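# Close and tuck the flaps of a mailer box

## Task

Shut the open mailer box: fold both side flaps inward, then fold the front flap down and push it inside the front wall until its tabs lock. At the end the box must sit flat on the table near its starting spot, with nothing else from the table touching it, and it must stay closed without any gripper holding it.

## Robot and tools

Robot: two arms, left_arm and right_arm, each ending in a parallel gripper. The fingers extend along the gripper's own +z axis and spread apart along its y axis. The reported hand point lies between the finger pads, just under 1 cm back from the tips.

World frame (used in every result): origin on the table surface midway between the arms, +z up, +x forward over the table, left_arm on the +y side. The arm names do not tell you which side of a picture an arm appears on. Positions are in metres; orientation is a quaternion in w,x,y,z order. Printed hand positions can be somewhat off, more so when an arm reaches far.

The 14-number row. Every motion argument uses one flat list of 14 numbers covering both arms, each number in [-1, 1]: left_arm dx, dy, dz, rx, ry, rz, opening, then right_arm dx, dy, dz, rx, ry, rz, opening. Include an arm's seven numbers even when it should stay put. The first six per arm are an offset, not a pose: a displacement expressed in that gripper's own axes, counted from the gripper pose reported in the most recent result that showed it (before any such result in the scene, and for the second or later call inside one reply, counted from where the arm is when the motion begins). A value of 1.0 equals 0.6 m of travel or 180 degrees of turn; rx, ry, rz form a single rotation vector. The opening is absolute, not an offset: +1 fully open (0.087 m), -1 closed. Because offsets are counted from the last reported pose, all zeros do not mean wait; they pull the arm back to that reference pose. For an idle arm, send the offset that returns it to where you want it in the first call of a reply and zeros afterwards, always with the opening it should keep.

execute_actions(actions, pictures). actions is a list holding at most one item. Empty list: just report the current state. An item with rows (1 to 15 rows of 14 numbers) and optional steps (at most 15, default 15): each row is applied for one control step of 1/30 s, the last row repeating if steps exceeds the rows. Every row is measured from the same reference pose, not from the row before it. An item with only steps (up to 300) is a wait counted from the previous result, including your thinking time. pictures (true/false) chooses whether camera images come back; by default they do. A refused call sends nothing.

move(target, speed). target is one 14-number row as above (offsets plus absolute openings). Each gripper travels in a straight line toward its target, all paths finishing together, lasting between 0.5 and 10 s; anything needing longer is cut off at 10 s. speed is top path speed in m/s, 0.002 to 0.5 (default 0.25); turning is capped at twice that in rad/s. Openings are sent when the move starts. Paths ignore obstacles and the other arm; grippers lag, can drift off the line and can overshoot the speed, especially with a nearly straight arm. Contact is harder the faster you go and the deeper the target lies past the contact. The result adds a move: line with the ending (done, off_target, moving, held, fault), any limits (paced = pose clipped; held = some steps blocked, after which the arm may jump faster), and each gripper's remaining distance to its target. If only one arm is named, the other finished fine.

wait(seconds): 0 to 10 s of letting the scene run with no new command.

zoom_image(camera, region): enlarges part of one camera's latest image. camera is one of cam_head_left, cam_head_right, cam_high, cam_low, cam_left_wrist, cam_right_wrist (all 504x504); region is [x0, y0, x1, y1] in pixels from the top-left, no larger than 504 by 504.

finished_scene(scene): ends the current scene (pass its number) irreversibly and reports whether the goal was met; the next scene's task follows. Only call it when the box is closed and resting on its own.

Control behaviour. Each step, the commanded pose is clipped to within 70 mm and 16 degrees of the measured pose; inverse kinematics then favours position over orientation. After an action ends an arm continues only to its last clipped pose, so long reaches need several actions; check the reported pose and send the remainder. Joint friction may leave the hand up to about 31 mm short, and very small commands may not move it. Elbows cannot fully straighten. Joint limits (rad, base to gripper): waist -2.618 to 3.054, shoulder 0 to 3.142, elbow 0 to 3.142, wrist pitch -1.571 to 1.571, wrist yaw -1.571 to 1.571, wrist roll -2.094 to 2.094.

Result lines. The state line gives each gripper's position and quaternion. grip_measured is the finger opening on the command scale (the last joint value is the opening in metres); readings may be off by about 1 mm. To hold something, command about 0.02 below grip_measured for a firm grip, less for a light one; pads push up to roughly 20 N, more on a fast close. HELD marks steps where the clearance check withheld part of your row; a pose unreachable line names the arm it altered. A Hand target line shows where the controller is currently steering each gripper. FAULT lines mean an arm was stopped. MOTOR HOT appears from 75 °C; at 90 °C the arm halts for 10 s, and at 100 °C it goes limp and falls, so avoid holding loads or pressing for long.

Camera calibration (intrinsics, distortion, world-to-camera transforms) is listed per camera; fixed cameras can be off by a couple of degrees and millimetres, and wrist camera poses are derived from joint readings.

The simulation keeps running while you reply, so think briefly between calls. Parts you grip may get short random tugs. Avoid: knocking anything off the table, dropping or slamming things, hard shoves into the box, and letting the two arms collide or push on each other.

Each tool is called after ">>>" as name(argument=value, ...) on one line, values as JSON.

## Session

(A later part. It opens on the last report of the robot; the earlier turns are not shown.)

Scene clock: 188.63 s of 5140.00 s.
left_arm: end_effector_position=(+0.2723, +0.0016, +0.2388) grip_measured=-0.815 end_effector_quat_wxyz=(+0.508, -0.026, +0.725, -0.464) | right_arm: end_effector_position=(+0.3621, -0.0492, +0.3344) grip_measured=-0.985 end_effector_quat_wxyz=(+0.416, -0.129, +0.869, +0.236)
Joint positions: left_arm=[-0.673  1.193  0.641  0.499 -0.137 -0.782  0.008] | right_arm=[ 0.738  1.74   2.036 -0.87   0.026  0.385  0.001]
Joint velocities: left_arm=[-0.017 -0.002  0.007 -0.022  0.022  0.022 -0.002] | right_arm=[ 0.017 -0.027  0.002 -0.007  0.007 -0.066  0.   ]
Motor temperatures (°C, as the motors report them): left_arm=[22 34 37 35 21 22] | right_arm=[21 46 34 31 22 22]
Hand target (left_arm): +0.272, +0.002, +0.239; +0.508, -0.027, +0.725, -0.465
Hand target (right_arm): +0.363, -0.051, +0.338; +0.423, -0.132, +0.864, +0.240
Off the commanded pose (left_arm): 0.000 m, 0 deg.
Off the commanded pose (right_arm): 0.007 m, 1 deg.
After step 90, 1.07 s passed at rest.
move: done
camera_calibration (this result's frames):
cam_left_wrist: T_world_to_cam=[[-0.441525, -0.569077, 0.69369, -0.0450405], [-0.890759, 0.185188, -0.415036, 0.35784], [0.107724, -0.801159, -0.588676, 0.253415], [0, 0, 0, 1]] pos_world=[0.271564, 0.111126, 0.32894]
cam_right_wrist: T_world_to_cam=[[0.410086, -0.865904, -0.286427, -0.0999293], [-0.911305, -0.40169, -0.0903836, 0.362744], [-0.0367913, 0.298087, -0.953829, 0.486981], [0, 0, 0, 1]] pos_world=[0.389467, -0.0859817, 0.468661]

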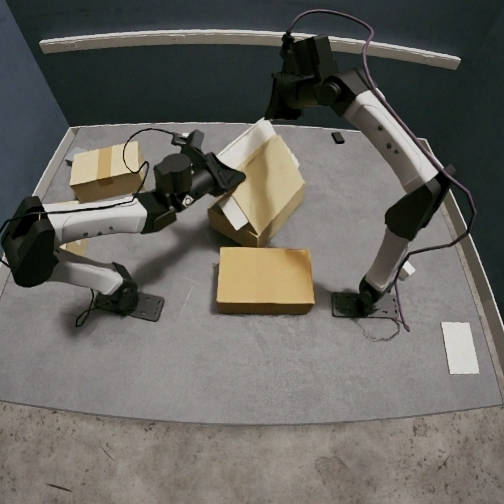

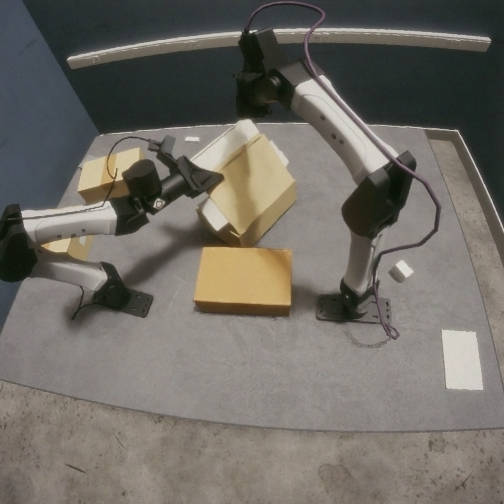

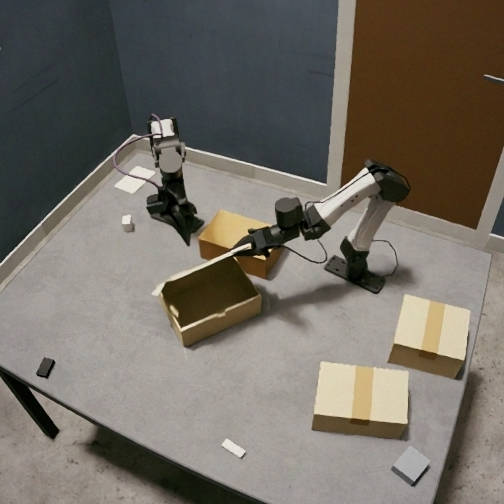

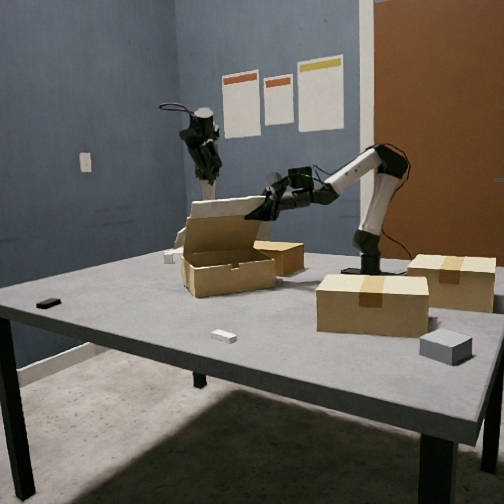

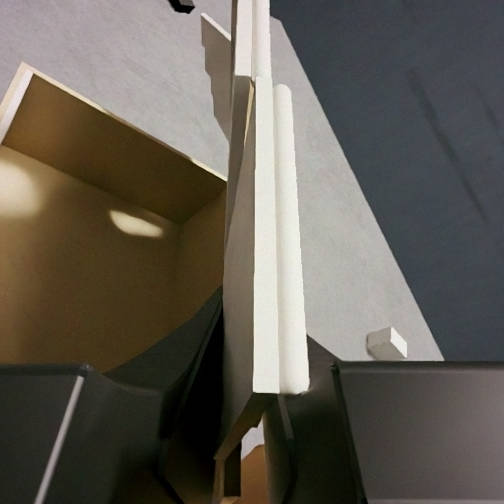

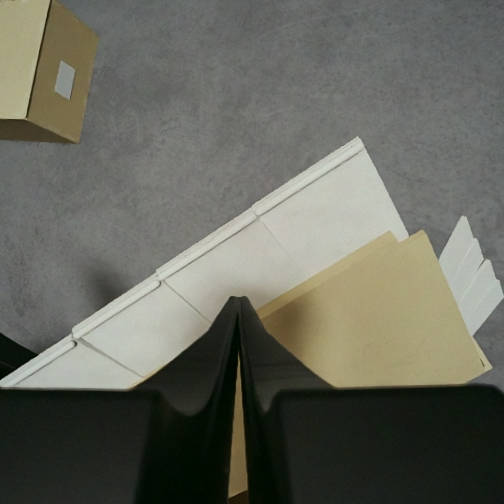

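>>> move(target=[0,0,0,0,0,0,-1,0.005,0.012,0.07,0,0,0,-1], speed=0.1)

>>> move(target=[0,0,0,0,0,0,-1,0.172,-0.065,0.115,0,0.15,0,-1], speed=0.08)

Scene clock: 192.23 s of 5140.00 s.
left_arm: end_effector_position=(+0.2723, +0.0017, +0.2387) grip_measured=-0.815 end_effector_quat_wxyz=(+0.509, -0.025, +0.725, -0.463) | right_arm: end_effector_position=(+0.3817, -0.0283, +0.2985) grip_measured=-0.985 end_effector_quat_wxyz=(+0.399, -0.134, +0.879, +0.224)
Joint positions: left_arm=[-0.673  1.193  0.641  0.499 -0.137 -0.78   0.008] | right_arm=[ 0.748  1.838  2.036 -0.819  0.032  0.384  0.001]
Joint velocities: left_arm=[-0.002 -0.002 -0.002 -0.022  0.022 -0.081 -0.   ] | right_arm=[-0.007  0.012 -0.002  0.022 -0.051 -0.037  0.001]
Motor temperatures (°C, as the motors report them): left_arm=[22 34 38 35 21 22] | right_arm=[21 46 34 31 22 22]
Hand target (left_arm): +0.272, +0.002, +0.239; +0.509, -0.026, +0.725, -0.464
Hand target (right_arm): +0.385, -0.022, +0.312; +0.416, -0.129, +0.869, +0.236
Off the commanded pose (left_arm): 0.000 m, 0 deg.
Off the commanded pose (right_arm): 0.015 m, 3 deg.
move: off_target (right_arm)
camera_calibration (this result's frames):
cam_left_wrist: T_world_to_cam=[[-0.442801, -0.570424, 0.691769, -0.0441211], [-0.890015, 0.186156, -0.416196, 0.357912], [0.108631, -0.799977, -0.590116, 0.25351], [0, 0, 0, 1]] pos_world=[0.271472, 0.111006, 0.329083]
cam_right_wrist: T_world_to_cam=[[0.404663, -0.873304, -0.27127, -0.102765], [-0.911801, -0.407951, -0.0468428, 0.372785], [-0.0697568, 0.2663, -0.961363, 0.461172], [0, 0, 0, 1]] pos_world=[0.413661, -0.0604774, 0.432939]

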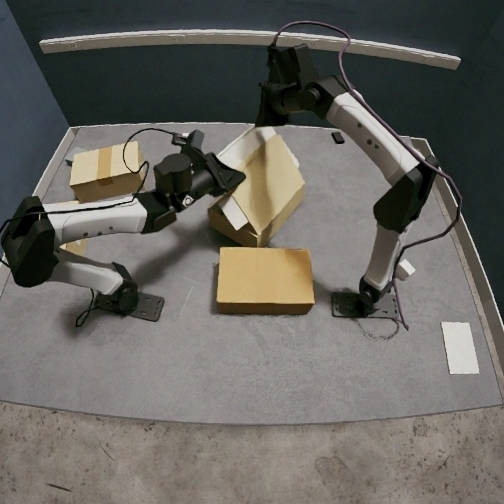

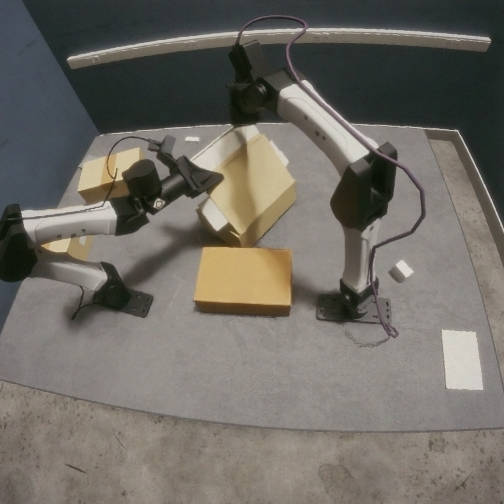

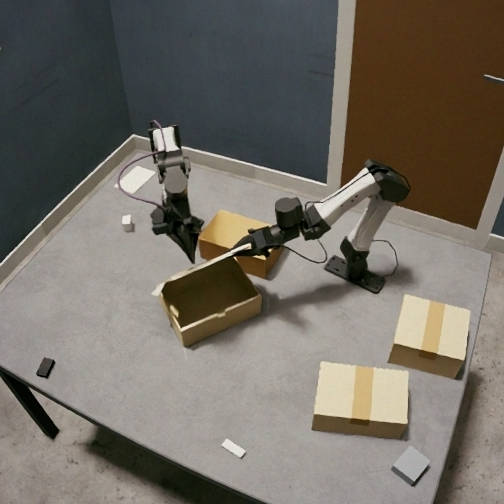

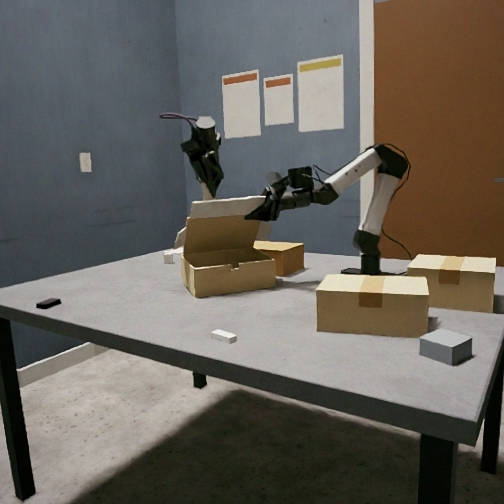

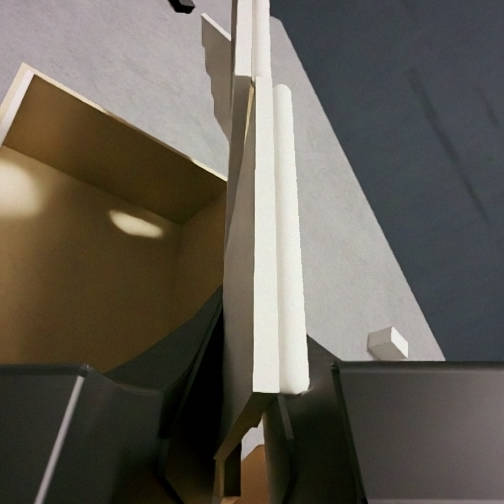

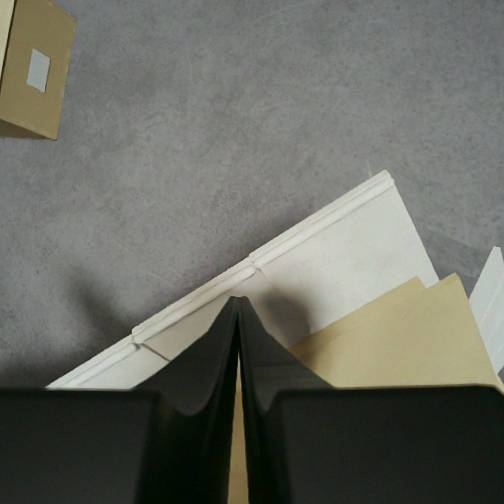

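Scene clock: 195.50 s of 5140.00 s.
left_arm: end_effector_position=(+0.2700, +0.0039, +0.2230) grip_measured=-0.816 end_effector_quat_wxyz=(+0.492, -0.026, +0.746, -0.447) | right_arm: end_effector_position=(+0.3808, -0.0157, +0.2023) grip_measured=-0.985 end_effector_quat_wxyz=(+0.230, -0.183, +0.928, +0.229)
Joint positions: left_arm=[-0.673  1.193  0.641  0.435 -0.137 -0.789  0.008] | right_arm=[ 0.693  2.098  2.181 -1.02  -0.2    0.323  0.001]
Joint velocities: left_arm=[-0.007 -0.002 -0.007  0.037 -0.007  0.037 -0.   ] | right_arm=[-0.002 -0.007  0.017 -0.022 -0.022 -0.007 -0.002]
Motor temperatures (°C, as the motors report them): left_arm=[22 34 38 35 21 22] | right_arm=[21 45 34 31 22 22]
Hand target (left_arm): +0.272, +0.002, +0.239; +0.509, -0.025, +0.725, -0.463
Hand target (right_arm): +0.375, -0.032, +0.172; +0.183, -0.182, +0.947, +0.192
Off the commanded pose (left_arm): 0.016 m, 4 deg.
Off the commanded pose (right_arm): 0.038 m, 8 deg.
move: off_target (left_arm, right_arm)
camera_calibration (this result's frames):
cam_left_wrist: T_world_to_cam=[[-0.408607, -0.59913, 0.688537, -0.0413982], [-0.909243, 0.20151, -0.36424, 0.342411], [0.0794795, -0.774879, -0.627093, 0.262259], [0, 0, 0, 1]] pos_world=[0.273575, 0.109416, 0.317685]
cam_right_wrist: T_world_to_cam=[[0.443259, -0.83685, -0.321255, -0.121561], [-0.8022, -0.530252, 0.274423, 0.263914], [-0.399997, 0.13607, -0.906359, 0.477882], [0, 0, 0, 1]] pos_world=[0.456746, -0.0268124, 0.321657]

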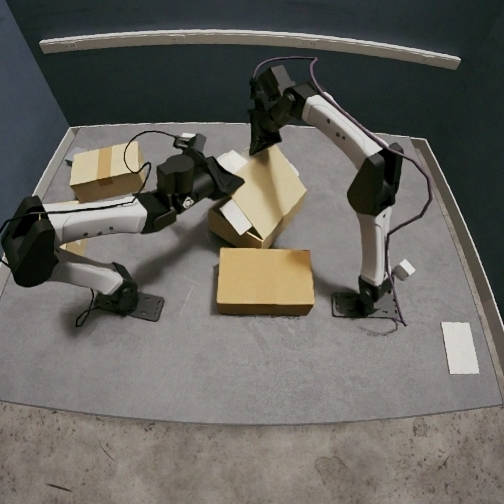

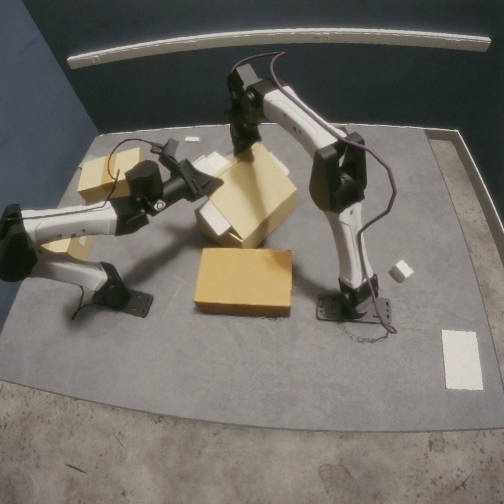

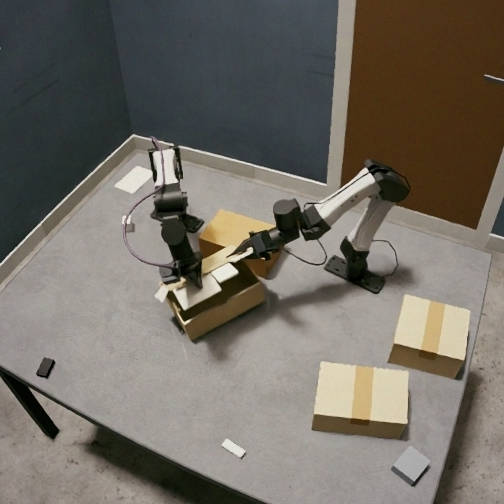

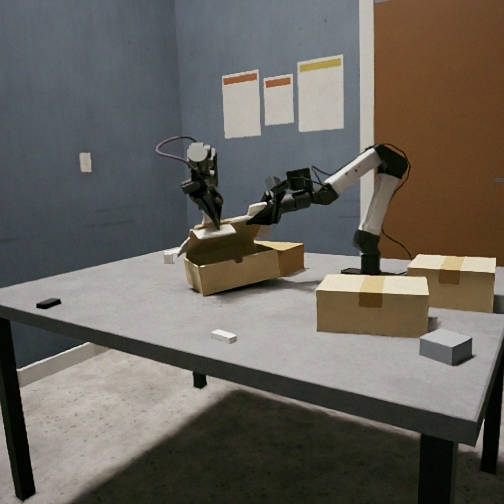

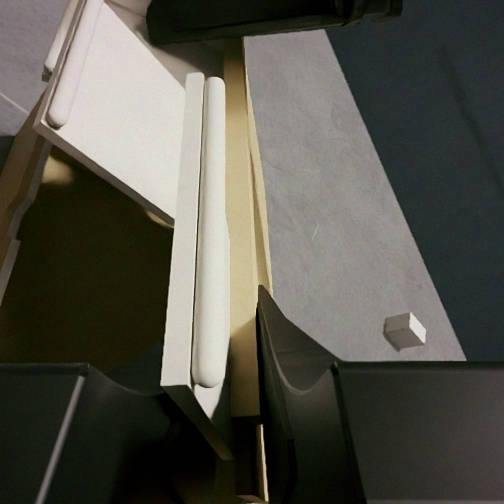

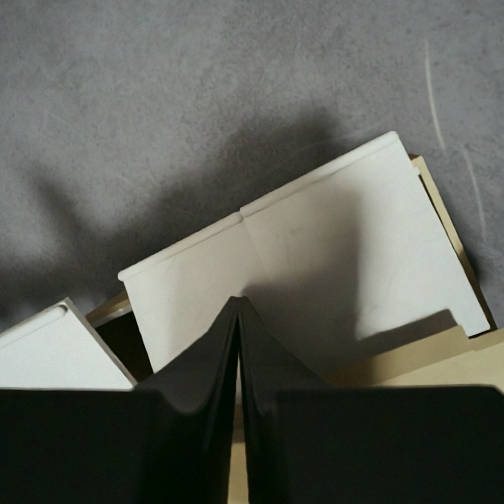

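>>> move(target=[0,0,0,0,0,0,0.0,-0.06,0.05,-0.16,0,0,0,-1], speed=0.1)

>>> move(target=[0.08,0.0,0,0,0,0,0,0,0,0,0,0,0,-1], speed=0.06)

Scene clock: 199.27 s of 5140.00 s.
left_arm: end_effector_position=(+0.2699, +0.0040, +0.2220) grip_measured=+0.000 end_effector_quat_wxyz=(+0.491, -0.026, +0.748, -0.446) | right_arm: end_effector_position=(+0.3652, -0.0272, +0.3005) grip_measured=-0.985 end_effector_quat_wxyz=(+0.269, -0.181, +0.912, +0.249)
Joint positions: left_arm=[-0.673  1.193  0.641  0.431 -0.137 -0.789  0.044] | right_arm=[ 0.693  2.237  2.832 -1.437 -0.2    0.332  0.001]
Joint velocities: left_arm=[-0.007 -0.002 -0.007  0.022  0.022  0.022 -0.001] | right_arm=[-0.022  0.012 -0.007 -0.066  0.066  0.066 -0.   ]
Motor temperatures (°C, as the motors report them): left_arm=[22 33 38 36 21 22] | right_arm=[21 45 34 30 22 22]
Hand target (left_arm): +0.270, +0.004, +0.223; +0.492, -0.026, +0.746, -0.448
Hand target (right_arm): +0.364, -0.031, +0.306; +0.270, -0.174, +0.912, +0.254
Off the commanded pose (left_arm): 0.001 m, 0 deg.
Off the commanded pose (right_arm): 0.007 m, 5 deg.
elbow stopped short (right arm): the move would have taken joint 3 (elbow) straighter than the controller allows; a more bent joint 3 avoids this.
move: off_target (right_arm)
camera_calibration (this result's frames):
cam_left_wrist: T_world_to_cam=[[-0.406662, -0.600907, 0.688141, -0.0411569], [-0.910263, 0.202396, -0.361188, 0.341493], [0.077763, -0.77327, -0.62929, 0.262755], [0, 0, 0, 1]] pos_world=[0.273679, 0.109333, 0.317014]
cam_right_wrist: T_world_to_cam=[[0.46122, -0.819854, -0.339287, -0.0932959], [-0.822089, -0.538724, 0.184243, 0.252467], [-0.333835, 0.193947, -0.922463, 0.544458], [0, 0, 0, 1]] pos_world=[0.432339, -0.0460752, 0.424073]

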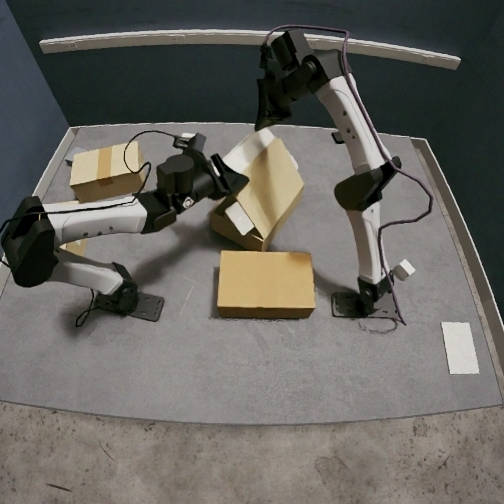

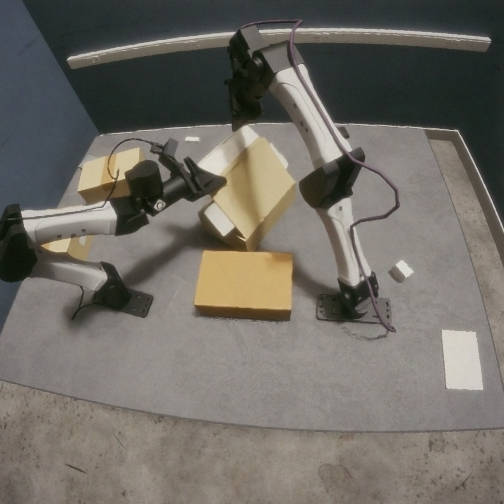

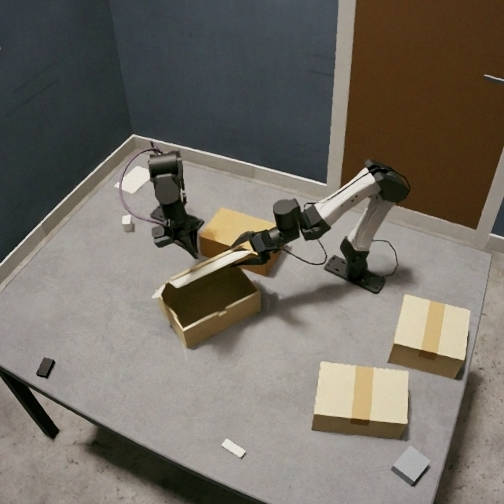

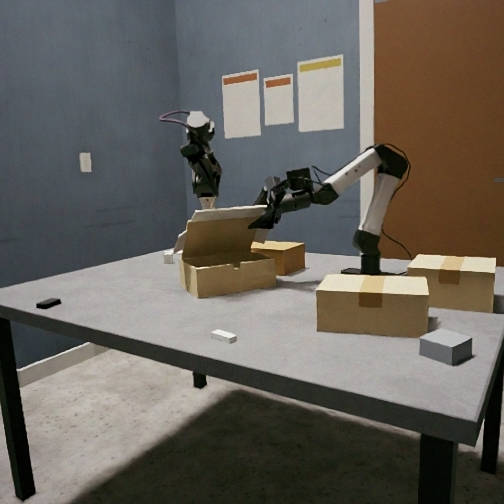

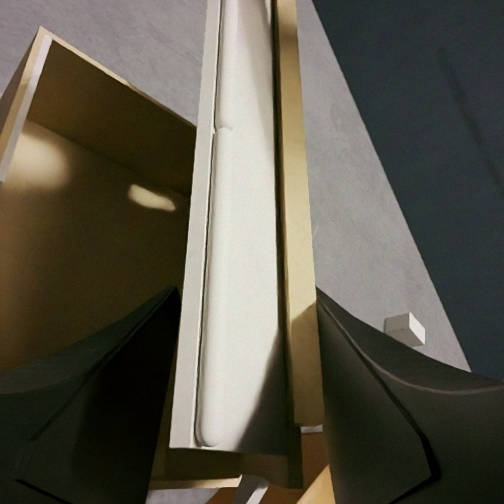

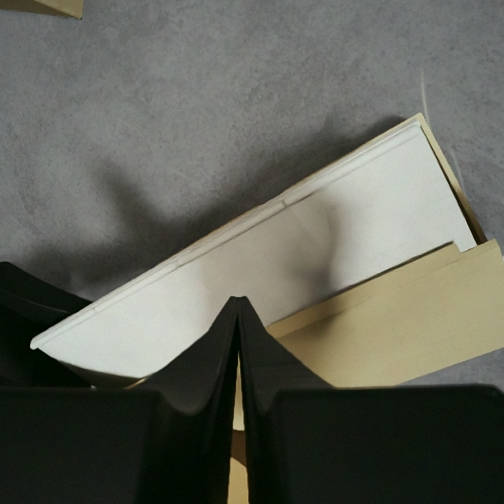

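Scene clock: 200.57 s of 5140.00 s.
left_arm: end_effector_position=(+0.2484, -0.0200, +0.2046) grip_measured=+0.000 end_effector_quat_wxyz=(+0.498, -0.028, +0.737, -0.456) | right_arm: end_effector_position=(+0.3652, -0.0272, +0.3005) grip_measured=-0.985 end_effector_quat_wxyz=(+0.269, -0.181, +0.912, +0.249)
Joint positions: left_arm=[-0.807  1.259  0.573  0.594 -0.271 -0.805  0.044] | right_arm=[ 0.693  2.237  2.832 -1.437 -0.2    0.332  0.001]
Joint velocities: left_arm=[ 0.017 -0.022 -0.022  0.022  0.007 -0.066  0.   ] | right_arm=[-0.012 -0.022 -0.002 -0.022 -0.022 -0.051 -0.001]
Motor temperatures (°C, as the motors report them): left_arm=[22 33 38 36 21 22] | right_arm=[21 45 34 30 22 22]
Hand target (left_arm): +0.245, -0.020, +0.188; +0.489, -0.027, +0.748, -0.447
Hand target (right_arm): +0.365, -0.027, +0.301; +0.269, -0.181, +0.912, +0.249
Off the commanded pose (left_arm): 0.017 m, 2 deg.
Off the commanded pose (right_arm): 0.000 m, 0 deg.
move: off_target (left_arm)
camera_calibration (this result's frames):
cam_left_wrist: T_world_to_cam=[[-0.419675, -0.583031, 0.695663, -0.0502916], [-0.903102, 0.19138, -0.384422, 0.323314], [0.090994, -0.789587, -0.606854, 0.226681], [0, 0, 0, 1]] pos_world=[0.250253, 0.0877869, 0.296838]
cam_right_wrist: T_world_to_cam=[[0.46122, -0.819854, -0.339287, -0.0932959], [-0.822089, -0.538724, 0.184243, 0.252467], [-0.333835, 0.193947, -0.922463, 0.544458], [0, 0, 0, 1]] pos_world=[0.432339, -0.0460752, 0.424073]

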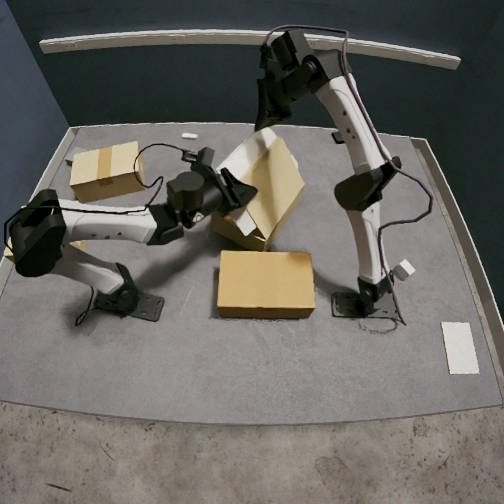

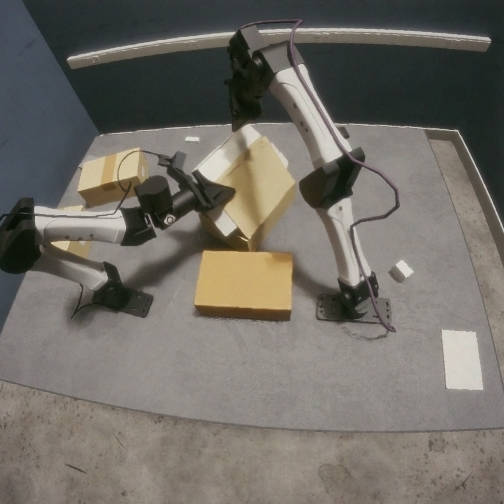

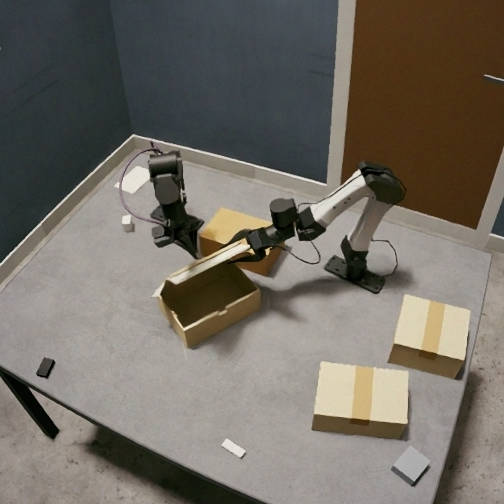

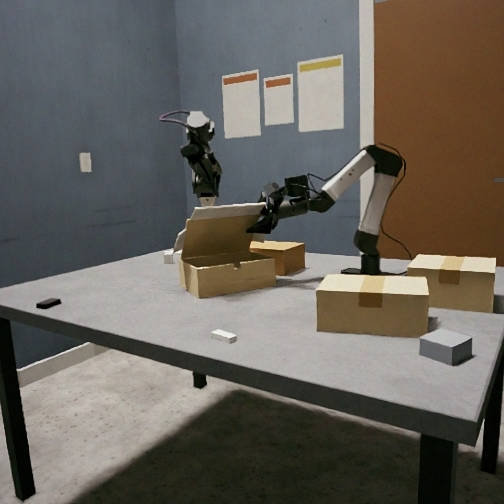

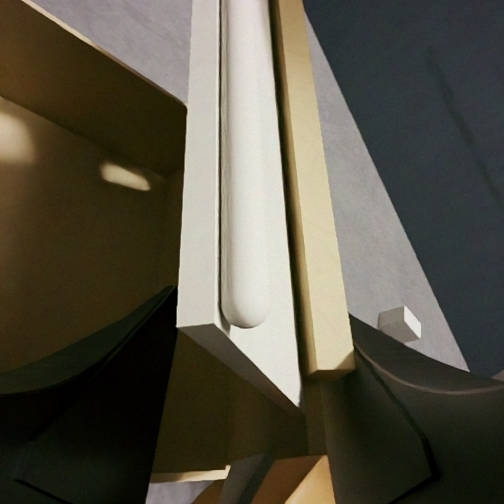

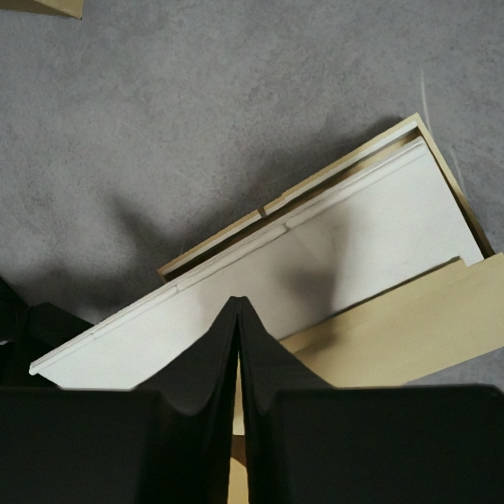

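>>> move(target=[0,0,0,0,0,0,-1,0,0,0,0,0,0,-1])

>>> move(target=[0,0,0,0,0,0,-1,0.116,-0.071,0.146,0,0,0,-1], speed=0.08)

Scene clock: 203.17 s of 5140.00 s.
left_arm: end_effector_position=(+0.2489, -0.0197, +0.2048) grip_measured=-0.875 end_effector_quat_wxyz=(+0.499, -0.028, +0.736, -0.455) | right_arm: end_effector_position=(+0.3652, -0.0272, +0.3005) grip_measured=-0.985 end_effector_quat_wxyz=(+0.269, -0.181, +0.912, +0.249)
Joint positions: left_arm=[-0.806  1.259  0.573  0.596 -0.272 -0.802  0.005] | right_arm=[ 0.693  2.237  2.832 -1.437 -0.2    0.332  0.001]
Joint velocities: left_arm=[-0.002 -0.002 -0.017  0.081 -0.037  0.007 -0.001] | right_arm=[-0.037 -0.007 -0.002 -0.11  -0.007 -0.022  0.   ]
Motor temperatures (°C, as the motors report them): left_arm=[22 33 38 36 21 22] | right_arm=[21 45 34 30 22 22]
Hand target (left_arm): +0.249, -0.020, +0.205; +0.498, -0.029, +0.737, -0.456
Hand target (right_arm): +0.365, -0.027, +0.301; +0.269, -0.181, +0.912, +0.249
Off the commanded pose (left_arm): 0.001 m, 0 deg.
Off the commanded pose (right_arm): 0.000 m, 0 deg.
move: done
camera_calibration (this result's frames):
cam_left_wrist: T_world_to_cam=[[-0.420588, -0.584714, 0.693696, -0.0494219], [-0.902377, 0.190454, -0.386578, 0.324014], [0.0939209, -0.788566, -0.607735, 0.2265], [0, 0, 0, 1]] pos_world=[0.250324, 0.0880026, 0.297193]
cam_right_wrist: T_world_to_cam=[[0.46122, -0.819854, -0.339287, -0.0932959], [-0.822089, -0.538724, 0.184243, 0.252467], [-0.333835, 0.193947, -0.922463, 0.544458], [0, 0, 0, 1]] pos_world=[0.432339, -0.0460752, 0.424073]

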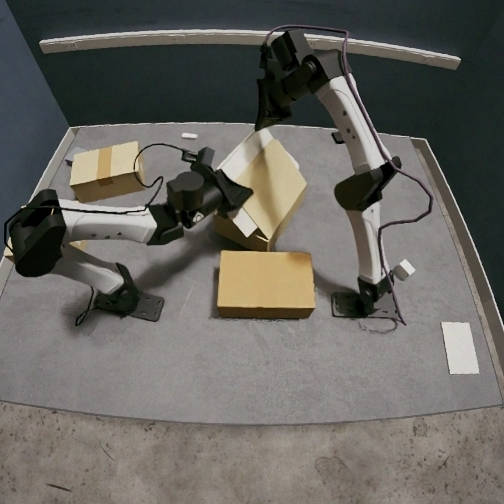

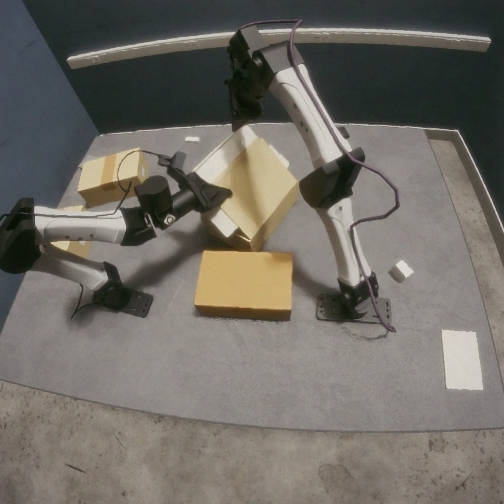

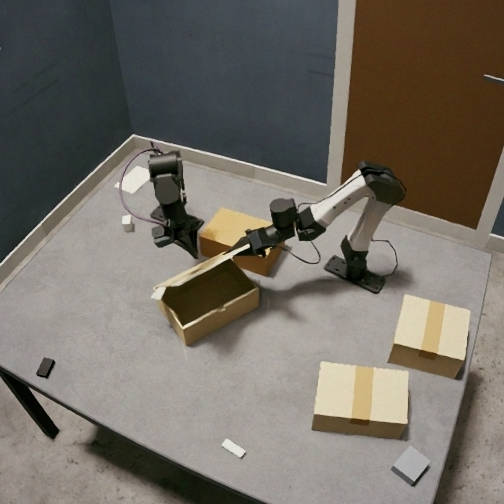

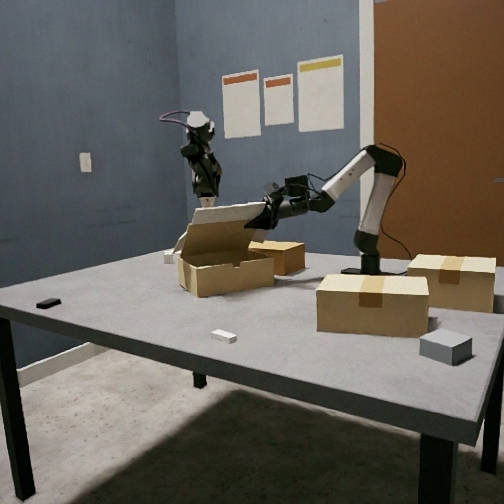

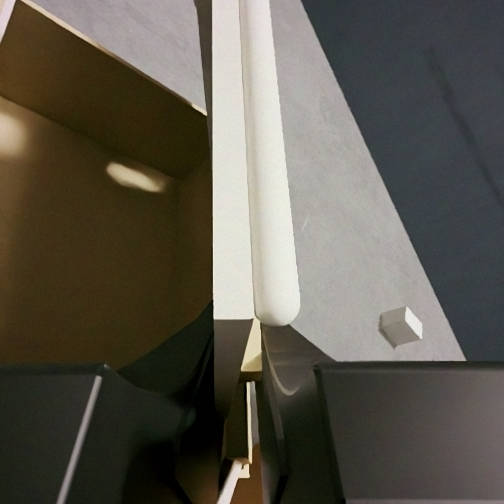

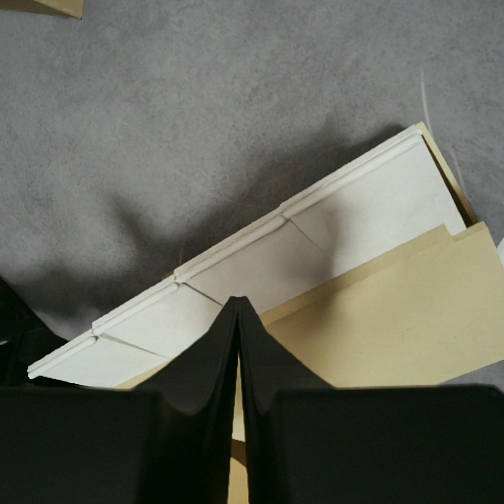

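Scene clock: 205.03 s of 5140.00 s.
left_arm: end_effector_position=(+0.2519, -0.0162, +0.2008) grip_measured=-0.871 end_effector_quat_wxyz=(+0.491, -0.055, +0.742, -0.453) | right_arm: end_effector_position=(+0.3647, -0.0196, +0.2156) grip_measured=-0.985 end_effector_quat_wxyz=(+0.295, -0.189, +0.893, +0.281)
Joint positions: left_arm=[-0.803  1.259  0.573  0.573 -0.298 -0.852  0.006] | right_arm=[ 0.693  1.848  1.778 -0.688 -0.238  0.333  0.001]
Joint velocities: left_arm=[-0.002  0.002  0.002 -0.007  0.022  0.037 -0.   ] | right_arm=[ 0.002 -0.002 -0.007  0.007 -0.066  0.037  0.   ]
Motor temperatures (°C, as the motors report them): left_arm=[22 33 38 36 21 22] | right_arm=[21 44 34 30 22 22]
Hand target (left_arm): +0.249, -0.020, +0.205; +0.500, -0.029, +0.737, -0.455
Hand target (right_arm): +0.363, -0.028, +0.181; +0.269, -0.182, +0.912, +0.249
Off the commanded pose (left_arm): 0.006 m, 3 deg.
Off the commanded pose (right_arm): 0.036 m, 5 deg.
move: off_target (left_arm, right_arm)
camera_calibration (this result's frames):
cam_left_wrist: T_world_to_cam=[[-0.371339, -0.584866, 0.721137, -0.0612477], [-0.923627, 0.153239, -0.351327, 0.322151], [0.0949729, -0.796523, -0.597102, 0.22401], [0, 0, 0, 1]] pos_world=[0.253529, 0.0932412, 0.291105]
cam_right_wrist: T_world_to_cam=[[0.499608, -0.781804, -0.373062, -0.121654], [-0.815155, -0.570028, 0.102911, 0.286252], [-0.293112, 0.252688, -0.922081, 0.450711], [0, 0, 0, 1]] pos_world=[0.426228, -0.0458269, 0.340749]

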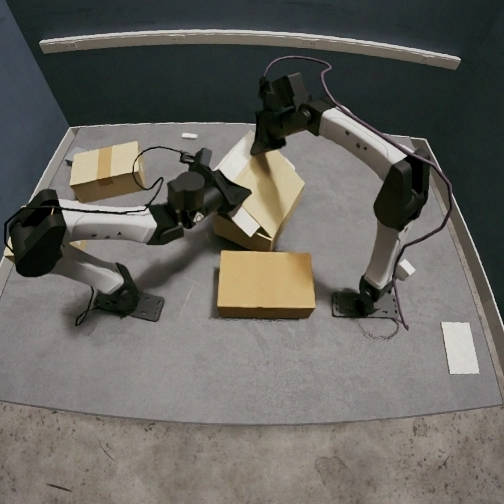

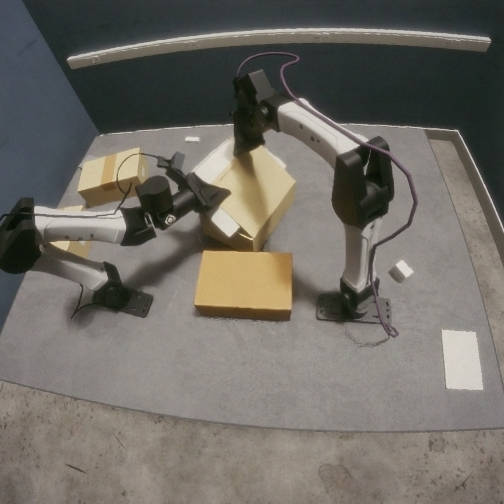

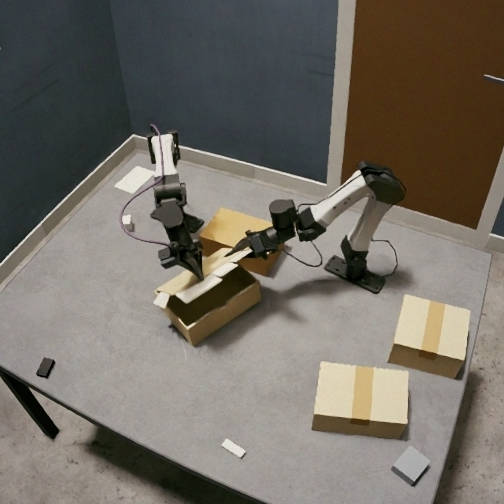

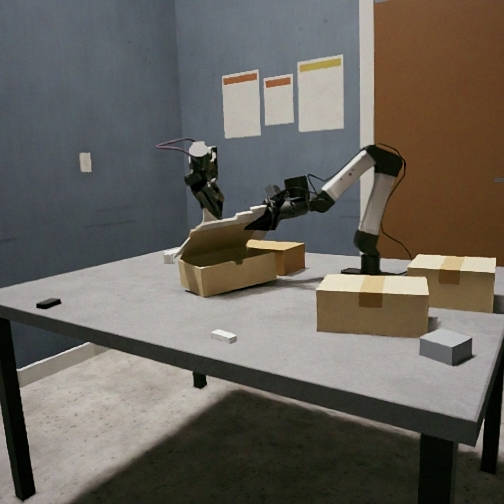

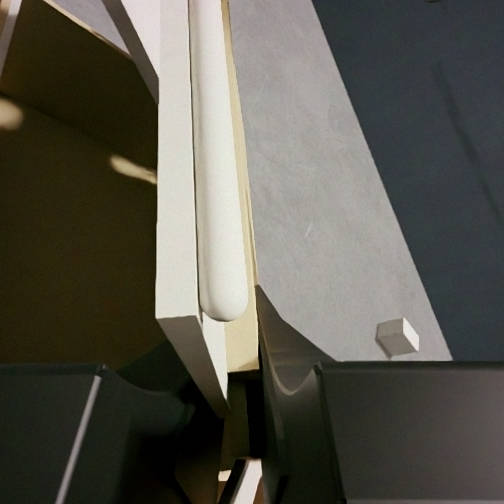

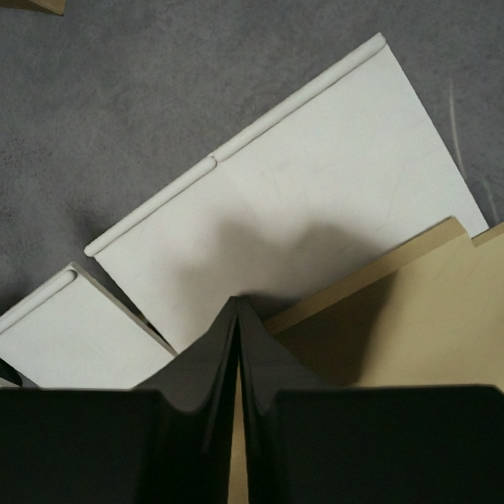

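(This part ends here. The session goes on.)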